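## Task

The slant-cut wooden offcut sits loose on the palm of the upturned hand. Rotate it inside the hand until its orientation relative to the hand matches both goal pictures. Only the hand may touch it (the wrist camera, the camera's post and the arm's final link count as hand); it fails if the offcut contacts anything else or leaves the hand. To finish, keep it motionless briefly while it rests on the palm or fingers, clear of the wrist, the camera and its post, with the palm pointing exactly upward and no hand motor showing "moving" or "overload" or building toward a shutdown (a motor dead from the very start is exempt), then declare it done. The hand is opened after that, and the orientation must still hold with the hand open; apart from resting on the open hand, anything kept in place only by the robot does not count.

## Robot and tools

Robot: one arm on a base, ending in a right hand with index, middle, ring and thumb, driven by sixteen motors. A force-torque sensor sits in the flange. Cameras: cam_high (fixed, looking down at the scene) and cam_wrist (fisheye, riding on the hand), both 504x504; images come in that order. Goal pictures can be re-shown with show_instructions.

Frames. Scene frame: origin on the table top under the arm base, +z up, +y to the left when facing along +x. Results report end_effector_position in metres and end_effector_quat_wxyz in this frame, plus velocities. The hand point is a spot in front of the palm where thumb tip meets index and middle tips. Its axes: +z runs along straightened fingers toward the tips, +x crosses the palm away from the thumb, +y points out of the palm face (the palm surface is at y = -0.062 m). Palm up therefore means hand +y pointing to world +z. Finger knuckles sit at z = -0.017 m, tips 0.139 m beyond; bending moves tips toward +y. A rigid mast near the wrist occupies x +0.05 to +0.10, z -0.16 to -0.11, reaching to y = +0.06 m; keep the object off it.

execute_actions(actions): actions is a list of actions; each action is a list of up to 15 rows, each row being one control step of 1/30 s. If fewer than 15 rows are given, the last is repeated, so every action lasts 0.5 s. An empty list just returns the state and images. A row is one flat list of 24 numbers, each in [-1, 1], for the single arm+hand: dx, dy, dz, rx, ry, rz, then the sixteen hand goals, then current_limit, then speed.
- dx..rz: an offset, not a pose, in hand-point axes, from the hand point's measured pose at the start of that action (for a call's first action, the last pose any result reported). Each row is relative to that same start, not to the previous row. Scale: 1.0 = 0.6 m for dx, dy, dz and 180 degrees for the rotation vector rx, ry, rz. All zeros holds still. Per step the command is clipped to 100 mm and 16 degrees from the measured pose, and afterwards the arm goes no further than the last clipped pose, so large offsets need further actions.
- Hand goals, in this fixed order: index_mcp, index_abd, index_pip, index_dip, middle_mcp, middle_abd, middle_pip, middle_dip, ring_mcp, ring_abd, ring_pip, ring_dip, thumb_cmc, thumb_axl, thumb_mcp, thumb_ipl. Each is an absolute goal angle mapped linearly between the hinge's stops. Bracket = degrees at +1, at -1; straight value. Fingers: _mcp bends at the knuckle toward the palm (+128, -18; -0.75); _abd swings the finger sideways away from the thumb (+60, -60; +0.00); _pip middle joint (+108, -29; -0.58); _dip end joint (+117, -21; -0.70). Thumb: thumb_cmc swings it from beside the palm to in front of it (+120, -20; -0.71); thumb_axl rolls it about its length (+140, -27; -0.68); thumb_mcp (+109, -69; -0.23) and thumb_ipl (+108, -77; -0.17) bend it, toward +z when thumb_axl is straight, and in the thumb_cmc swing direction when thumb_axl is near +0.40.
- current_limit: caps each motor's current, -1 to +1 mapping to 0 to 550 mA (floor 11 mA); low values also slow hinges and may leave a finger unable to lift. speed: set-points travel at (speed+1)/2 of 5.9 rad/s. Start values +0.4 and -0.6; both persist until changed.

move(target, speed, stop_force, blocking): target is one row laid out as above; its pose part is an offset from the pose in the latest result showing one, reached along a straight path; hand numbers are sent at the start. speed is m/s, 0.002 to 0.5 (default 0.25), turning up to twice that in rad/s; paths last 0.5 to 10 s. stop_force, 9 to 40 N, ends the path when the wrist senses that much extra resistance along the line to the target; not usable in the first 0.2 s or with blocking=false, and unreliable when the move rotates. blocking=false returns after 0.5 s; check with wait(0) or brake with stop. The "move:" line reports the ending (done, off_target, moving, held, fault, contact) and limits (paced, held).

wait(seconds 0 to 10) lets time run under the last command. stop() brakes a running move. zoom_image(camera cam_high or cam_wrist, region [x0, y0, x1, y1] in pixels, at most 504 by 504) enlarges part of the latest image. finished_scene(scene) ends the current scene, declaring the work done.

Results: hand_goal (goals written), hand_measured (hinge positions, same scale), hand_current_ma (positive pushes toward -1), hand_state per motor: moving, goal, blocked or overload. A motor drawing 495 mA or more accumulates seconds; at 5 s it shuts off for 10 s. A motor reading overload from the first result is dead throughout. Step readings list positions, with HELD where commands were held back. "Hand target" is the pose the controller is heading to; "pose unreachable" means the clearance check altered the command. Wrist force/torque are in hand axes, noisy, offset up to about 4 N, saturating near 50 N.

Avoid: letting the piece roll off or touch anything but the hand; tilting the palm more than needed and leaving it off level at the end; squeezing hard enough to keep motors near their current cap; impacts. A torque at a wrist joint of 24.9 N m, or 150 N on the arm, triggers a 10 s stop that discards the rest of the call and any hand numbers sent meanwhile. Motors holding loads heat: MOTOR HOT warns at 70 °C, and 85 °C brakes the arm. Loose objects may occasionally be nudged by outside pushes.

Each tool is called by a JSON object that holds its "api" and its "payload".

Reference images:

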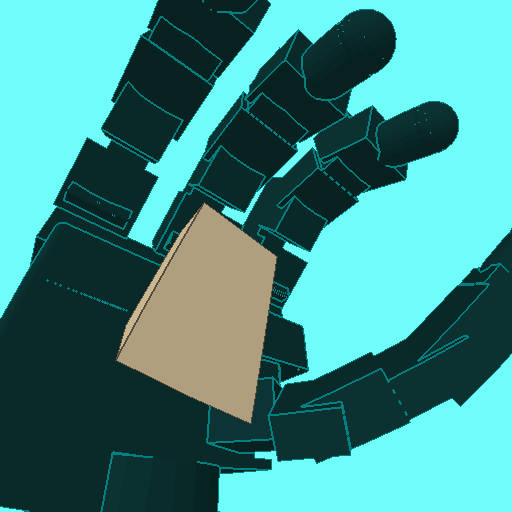

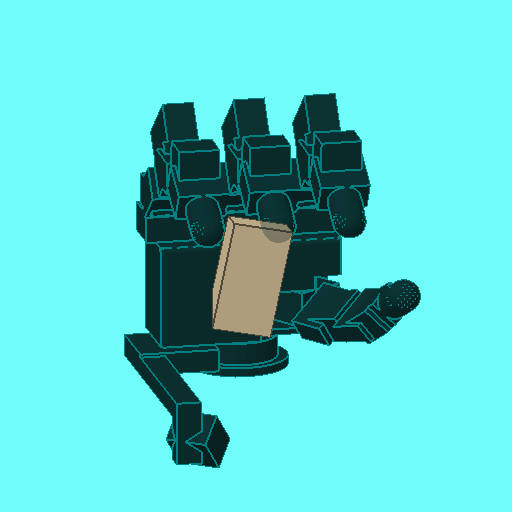

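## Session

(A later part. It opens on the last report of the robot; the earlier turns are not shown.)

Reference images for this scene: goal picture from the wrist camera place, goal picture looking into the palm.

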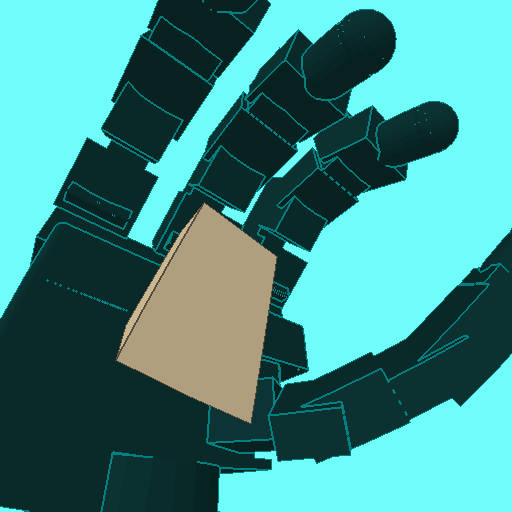

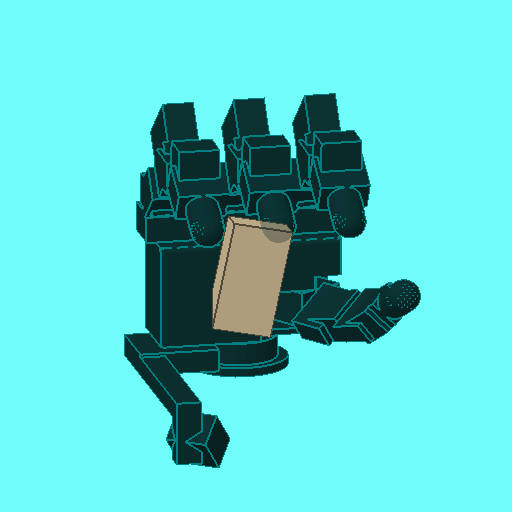

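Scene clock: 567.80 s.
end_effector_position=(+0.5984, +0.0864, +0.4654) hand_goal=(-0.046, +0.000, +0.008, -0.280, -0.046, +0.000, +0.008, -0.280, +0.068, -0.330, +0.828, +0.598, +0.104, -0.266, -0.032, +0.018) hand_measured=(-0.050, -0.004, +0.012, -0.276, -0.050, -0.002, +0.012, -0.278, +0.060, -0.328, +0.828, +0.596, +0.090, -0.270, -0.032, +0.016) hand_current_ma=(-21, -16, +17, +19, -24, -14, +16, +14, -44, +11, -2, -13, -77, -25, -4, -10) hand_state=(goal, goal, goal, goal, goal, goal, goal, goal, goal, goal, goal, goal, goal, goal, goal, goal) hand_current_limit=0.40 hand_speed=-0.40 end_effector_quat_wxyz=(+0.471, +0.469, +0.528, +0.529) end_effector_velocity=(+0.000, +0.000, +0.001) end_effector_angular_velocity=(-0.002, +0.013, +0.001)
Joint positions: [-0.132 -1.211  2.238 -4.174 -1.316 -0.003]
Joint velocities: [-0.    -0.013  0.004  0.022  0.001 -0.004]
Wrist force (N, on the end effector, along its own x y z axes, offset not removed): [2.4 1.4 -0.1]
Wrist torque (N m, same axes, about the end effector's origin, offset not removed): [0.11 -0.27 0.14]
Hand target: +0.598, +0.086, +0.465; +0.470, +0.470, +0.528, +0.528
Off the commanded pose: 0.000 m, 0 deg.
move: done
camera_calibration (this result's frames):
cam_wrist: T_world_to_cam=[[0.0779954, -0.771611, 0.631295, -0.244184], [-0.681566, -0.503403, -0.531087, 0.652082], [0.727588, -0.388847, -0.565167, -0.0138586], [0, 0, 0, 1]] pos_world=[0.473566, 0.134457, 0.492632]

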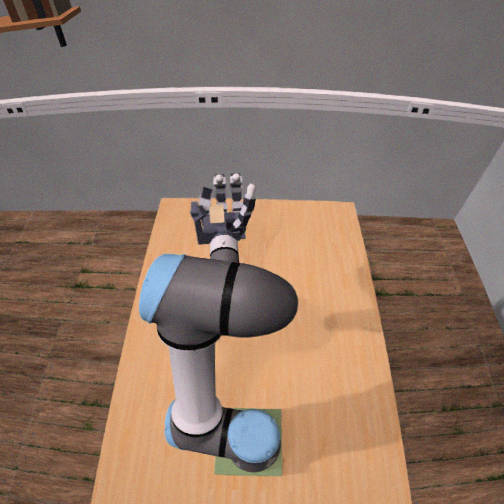

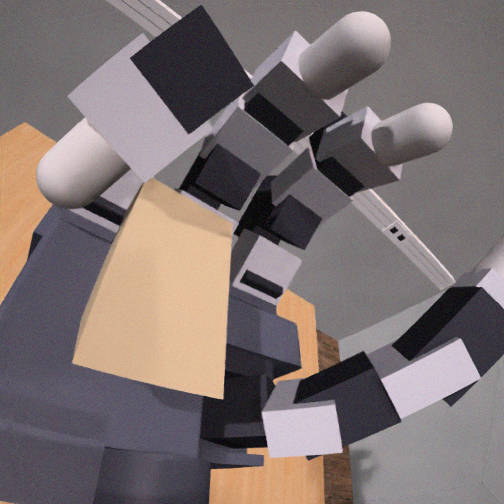

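{"api": "execute_actions", "payload": {"actions": [[[0,0,0,0,0,0,-0.046,0,0.008,-0.28,-0.046,0,0.008,-0.28,0.068,0.3,0.829,0.599,0.104,-0.266,-0.032,0.018,0.4,-0.7]],[[0,0,0,0,0,0,-0.046,0,0.008,-0.28,-0.046,0,0.008,-0.28,0.068,0.3,0.829,0.599,0.104,-0.266,-0.032,0.018,0.4,-0.7]]]}}

Scene clock: 582.27 s.
end_effector_position=(+0.5984, +0.0864, +0.4654) hand_goal=(-0.046, +0.000, +0.008, -0.280, -0.046, +0.000, +0.008, -0.280, +0.068, +0.300, +0.828, +0.598, +0.104, -0.266, -0.032, +0.018) hand_measured=(-0.050, -0.004, +0.012, -0.276, -0.050, -0.002, +0.012, -0.278, +0.060, +0.298, +0.828, +0.596, +0.090, -0.270, -0.032, +0.016) hand_current_ma=(-21, -16, +17, +19, -24, -14, +16, +14, -44, -13, +0, -12, -77, -25, -4, -10) hand_state=(goal, goal, goal, goal, goal, goal, goal, goal, goal, goal, goal, goal, goal, goal, goal, goal) hand_current_limit=0.40 hand_speed=-0.70 end_effector_quat_wxyz=(+0.471, +0.469, +0.528, +0.529) end_effector_velocity=(+0.000, -0.001, +0.000) end_effector_angular_velocity=(-0.000, +0.000, -0.002)
Joint positions: [-0.132 -1.211  2.238 -4.174 -1.316 -0.003]
Joint velocities: [-0.002 -0.     0.    -0.     0.    -0.   ]
Wrist force (N, on the end effector, along its own x y z axes, offset not removed): [2.0 -0.9 0.2]
Wrist torque (N m, same axes, about the end effector's origin, offset not removed): [-0.43 -0.09 -0.04]
Hand target: +0.598, +0.086, +0.465; +0.471, +0.469, +0.528, +0.529
Off the commanded pose: 0.000 m, 0 deg.
Step readings (end_effector_position; steps 1 to 15: 1st action; 16 to 30: 2nd action):
0: (+0.5984, +0.0864, +0.4655)
1: (+0.5984, +0.0864, +0.4655)
2: (+0.5984, +0.0864, +0.4655)
4: (+0.5984, +0.0864, +0.4655)
8: (+0.5984, +0.0864, +0.4655)
15: (+0.5984, +0.0864, +0.4654)
16: (+0.5984, +0.0864, +0.4654)
17: (+0.5984, +0.0864, +0.4654)
19: (+0.5984, +0.0864, +0.4654)
23: (+0.5984, +0.0864, +0.4654)
30: end_effector_position above
camera_calibration (this result's frames):
cam_wrist: T_world_to_cam=[[0.0779848, -0.771603, 0.631306, -0.244218], [-0.681573, -0.503401, -0.531079, 0.652074], [0.727583, -0.388865, -0.565161, -0.0138637], [0, 0, 0, 1]] pos_world=[0.473568, 0.134425, 0.492644]

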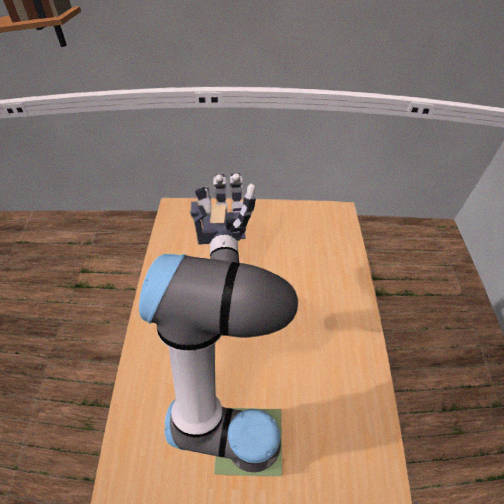

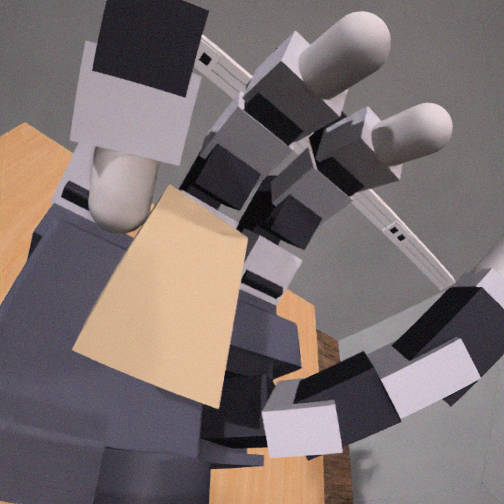

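{"api": "zoom_image", "payload": {"camera": "cam_wrist", "region": [40, 160, 300, 430]}}

Region (40, 160, 300, 430) of cam_wrist's 504x504 image, scaled by 1.867, with more detail than that image has; it fills the left 485 columns of this view, and the rest is white.

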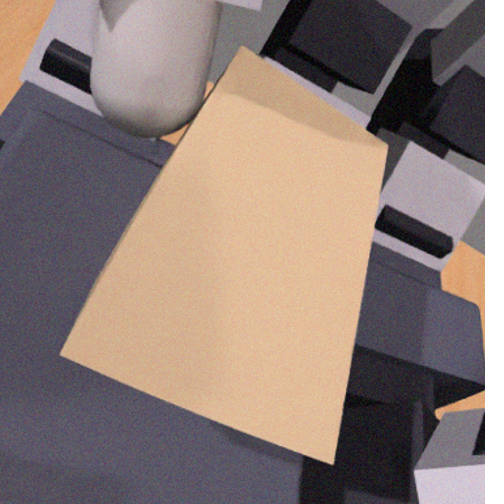

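{"api": "execute_actions", "payload": {"actions": [[[0,0,0,0,0,0,-0.046,0,0.008,-0.28,-0.046,0,0.008,-0.28,0.068,0.46,0.829,0.599,0.104,-0.266,-0.032,0.018,0.4,-0.7]]]}}

{"api": "zoom_image", "payload": {"camera": "cam_wrist", "region": [40, 160, 300, 430]}}

Scene clock: 609.07 s.
end_effector_position=(+0.5984, +0.0864, +0.4654) hand_goal=(-0.046, +0.000, +0.008, -0.280, -0.046, +0.000, +0.008, -0.280, +0.068, +0.460, +0.828, +0.598, +0.104, -0.266, -0.032, +0.018) hand_measured=(-0.050, -0.004, +0.012, -0.276, -0.050, -0.002, +0.012, -0.278, +0.060, +0.458, +0.828, +0.596, +0.090, -0.270, -0.032, +0.016) hand_current_ma=(-21, -16, +17, +19, -25, -14, +16, +14, -44, -13, +0, -12, -77, -25, -4, -10) hand_state=(goal, goal, goal, goal, goal, goal, goal, goal, goal, goal, goal, goal, goal, goal, goal, goal) hand_current_limit=0.40 hand_speed=-0.70 end_effector_quat_wxyz=(+0.471, +0.469, +0.528, +0.529) end_effector_velocity=(+0.000, -0.001, -0.001) end_effector_angular_velocity=(+0.002, +0.001, -0.002)
Joint positions: [-0.132 -1.211  2.238 -4.174 -1.316 -0.003]
Joint velocities: [-0.002  0.     0.001 -0.     0.     0.002]
Wrist force (N, on the end effector, along its own x y z axes, offset not removed): [3.3 0.0 -0.6]
Wrist torque (N m, same axes, about the end effector's origin, offset not removed): [-0.25 -0.35 0.17]
Hand target: +0.598, +0.086, +0.465; +0.471, +0.469, +0.528, +0.529
Off the commanded pose: 0.000 m, 0 deg.
Step readings (end_effector_position):
0: (+0.5984, +0.0864, +0.4654)
1: (+0.5984, +0.0864, +0.4654)
2: (+0.5984, +0.0864, +0.4654)
4: (+0.5984, +0.0864, +0.4654)
8: (+0.5984, +0.0864, +0.4654)
15: end_effector_position above
camera_calibration (this result's frames):
cam_wrist: T_world_to_cam=[[0.0779868, -0.771596, 0.631314, -0.244225], [-0.681575, -0.503407, -0.531072, 0.652074], [0.727581, -0.388871, -0.56516, -0.0138585], [0, 0, 0, 1]] pos_world=[0.473566, 0.134426, 0.492648]

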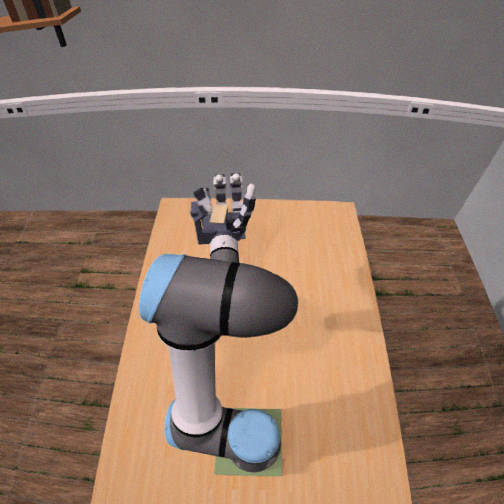

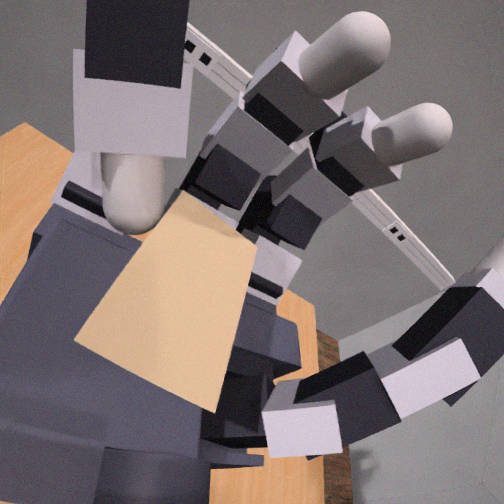

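Region (40, 160, 300, 430) of cam_wrist's 504x504 image, scaled by 1.867, with more detail than that image has; it fills the left 485 columns of this view, and the rest is white.

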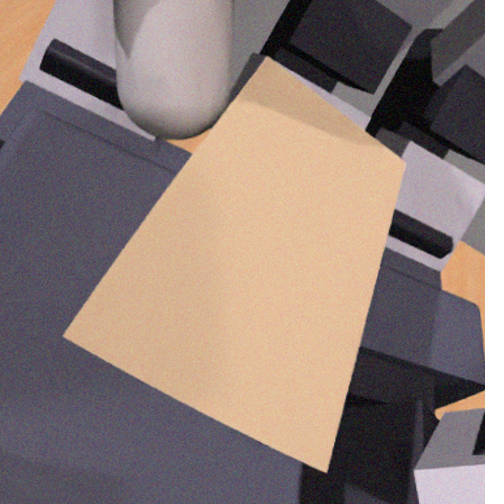

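{"api": "execute_actions", "payload": {"actions": [[[0,0,0,0,0,0,-0.046,0,0.008,-0.28,-0.046,0,0.008,-0.28,0.068,-0.15,0.829,0.599,0.104,-0.266,-0.032,0.018,0.4,-0.4]],[[0,0,0,0,0,0,-0.046,0,0.008,-0.28,-0.046,0,0.008,-0.28,-0.046,-0.15,0.008,-0.28,0.104,-0.266,-0.032,0.018,0.4,-0.2]],[[0,0,0,0,0,0,-0.046,0,0.008,-0.28,-0.046,0,0.008,-0.28,-0.046,0,0.008,-0.28,0.104,-0.266,-0.032,0.018,0.4,-0.2]]]}}

Scene clock: 629.87 s.
end_effector_position=(+0.5984, +0.0864, +0.4654) hand_goal=(-0.046, +0.000, +0.008, -0.280, -0.046, +0.000, +0.008, -0.280, -0.046, +0.000, +0.008, -0.280, +0.104, -0.266, -0.032, +0.018) hand_measured=(-0.050, -0.004, +0.012, -0.276, -0.050, -0.002, +0.012, -0.278, -0.050, -0.004, +0.012, -0.276, +0.090, -0.270, -0.032, +0.016) hand_current_ma=(-21, -16, +17, +19, -25, -14, +15, +14, -24, -14, +15, +18, -77, -25, -4, -10) hand_state=(goal, goal, goal, goal, goal, goal, goal, goal, goal, goal, goal, goal, goal, goal, goal, goal) hand_current_limit=0.40 hand_speed=-0.20 end_effector_quat_wxyz=(+0.471, +0.469, +0.528, +0.529) end_effector_velocity=(-0.000, -0.001, +0.000) end_effector_angular_velocity=(-0.000, -0.001, -0.001)
Joint positions: [-0.132 -1.211  2.238 -4.174 -1.316 -0.003]
Joint velocities: [-0.001 -0.001 -0.     0.     0.     0.   ]
Wrist force (N, on the end effector, along its own x y z axes, offset not removed): [0.2 -1.9 0.5]
Wrist torque (N m, same axes, about the end effector's origin, offset not removed): [-0.46 0.04 -0.12]
Hand target: +0.598, +0.086, +0.465; +0.471, +0.469, +0.528, +0.529
Off the commanded pose: 0.000 m, 0 deg.
Step readings (end_effector_position; steps 1 to 15: 1st action; 16 to 30: 2nd action; 31 to 45: 3rd action):
0: (+0.5984, +0.0864, +0.4654)
1: (+0.5984, +0.0864, +0.4654)
2: (+0.5984, +0.0864, +0.4654)
4: (+0.5984, +0.0864, +0.4654)
8: (+0.5984, +0.0864, +0.4654)
15: (+0.5984, +0.0864, +0.4654)
16: (+0.5984, +0.0864, +0.4654)
17: (+0.5984, +0.0864, +0.4654)
19: (+0.5984, +0.0864, +0.4654)
23: (+0.5984, +0.0864, +0.4654)
30: (+0.5984, +0.0864, +0.4654)
31: (+0.5984, +0.0864, +0.4654)
32: (+0.5984, +0.0864, +0.4654)
34: (+0.5984, +0.0864, +0.4654)
38: (+0.5984, +0.0864, +0.4654)
45: end_effector_position above
camera_calibration (this result's frames):
cam_wrist: T_world_to_cam=[[0.0779844, -0.771603, 0.631306, -0.244218], [-0.681573, -0.503401, -0.531079, 0.652074], [0.727582, -0.388866, -0.565161, -0.0138638], [0, 0, 0, 1]] pos_world=[0.473569, 0.134425, 0.492644]

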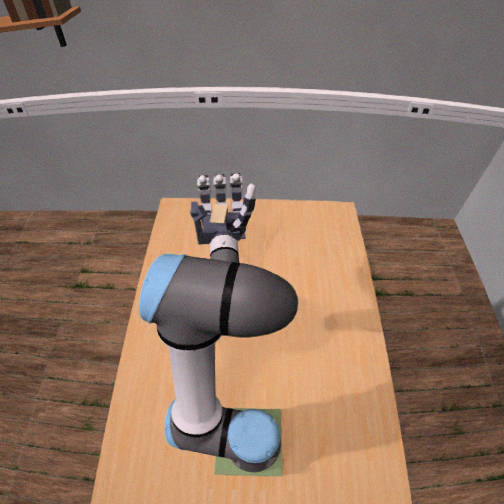

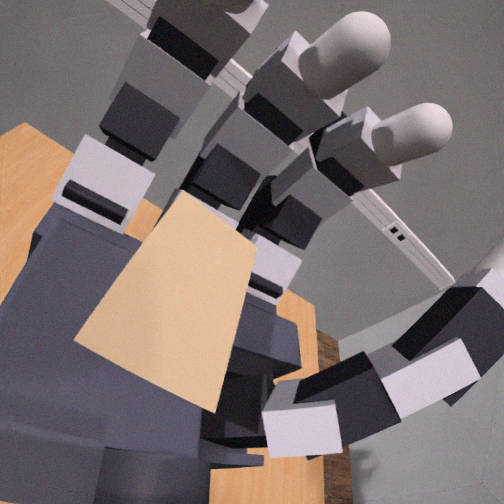

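{"api": "wait", "payload": {"seconds": 1}}

{"api": "zoom_image", "payload": {"camera": "cam_high", "region": [170, 160, 280, 260]}}

Scene clock: 639.67 s.
end_effector_position=(+0.5984, +0.0864, +0.4654) hand_goal=(-0.046, +0.000, +0.008, -0.280, -0.046, +0.000, +0.008, -0.280, -0.046, +0.000, +0.008, -0.280, +0.104, -0.266, -0.032, +0.018) hand_measured=(-0.050, -0.004, +0.012, -0.276, -0.050, -0.002, +0.012, -0.278, -0.050, -0.004, +0.012, -0.276, +0.090, -0.270, -0.032, +0.016) hand_current_ma=(-21, -16, +17, +19, -25, -14, +15, +14, -24, -14, +15, +18, -77, -25, -4, -10) hand_state=(goal, goal, goal, goal, goal, goal, goal, goal, goal, goal, goal, goal, goal, goal, goal, goal) hand_current_limit=0.40 hand_speed=-0.20 end_effector_quat_wxyz=(+0.471, +0.469, +0.528, +0.529) end_effector_velocity=(-0.000, +0.001, -0.000) end_effector_angular_velocity=(-0.002, +0.000, +0.002)
Joint positions: [-0.132 -1.211  2.238 -4.174 -1.316 -0.003]
Joint velocities: [ 0.001  0.     0.001 -0.     0.001 -0.002]
Wrist force (N, on the end effector, along its own x y z axes, offset not removed): [3.4 0.0 0.0]
Wrist torque (N m, same axes, about the end effector's origin, offset not removed): [-0.14 -0.30 0.13]
Hand target: +0.598, +0.086, +0.465; +0.471, +0.469, +0.528, +0.529
Off the commanded pose: 0.000 m, 0 deg.
wait: 1.00 s; at rest from the start
camera_calibration (this result's frames):
cam_wrist: T_world_to_cam=[[0.0779844, -0.771603, 0.631306, -0.244218], [-0.681573, -0.503401, -0.531079, 0.652074], [0.727582, -0.388866, -0.565161, -0.0138637], [0, 0, 0, 1]] pos_world=[0.473569, 0.134425, 0.492644]

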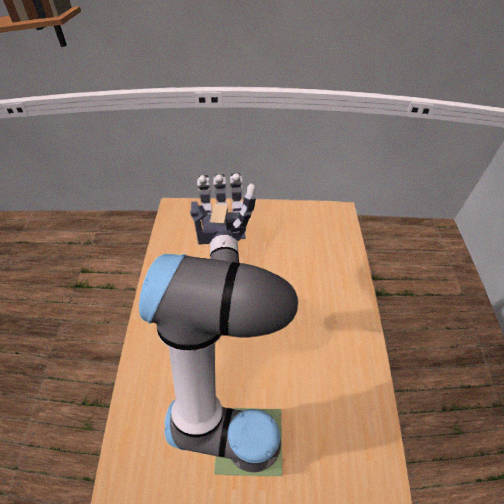

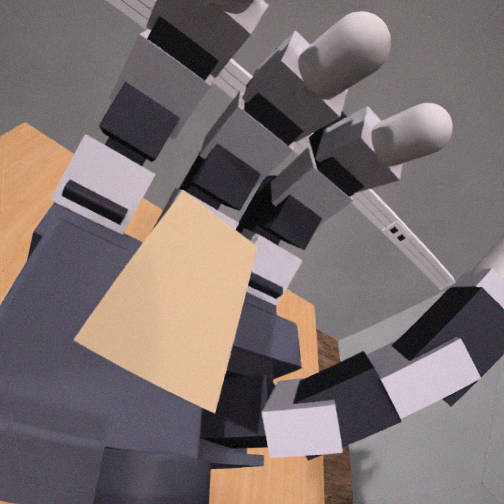

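Region (170, 160, 280, 260) of cam_high's 504x504 image, scaled by 4.582, with more detail than that image has; it fills the top 458 rows of this view, and the rest is white.

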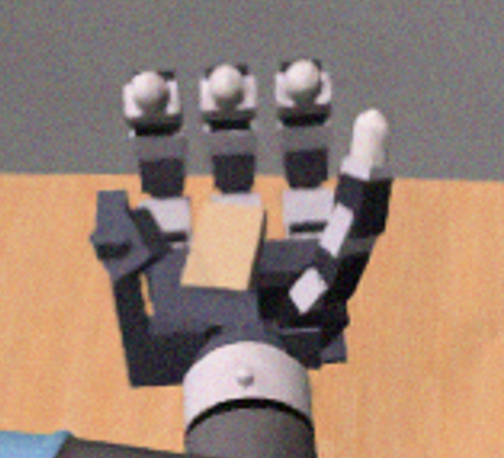

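The offcut is lying flat with its long face up, the slanted end toward the wrist, turned about 12° as in the goal. That finishes scene 1.

{"api": "finished_scene", "payload": {"scene": 1}}

The scene is finished: the task was done.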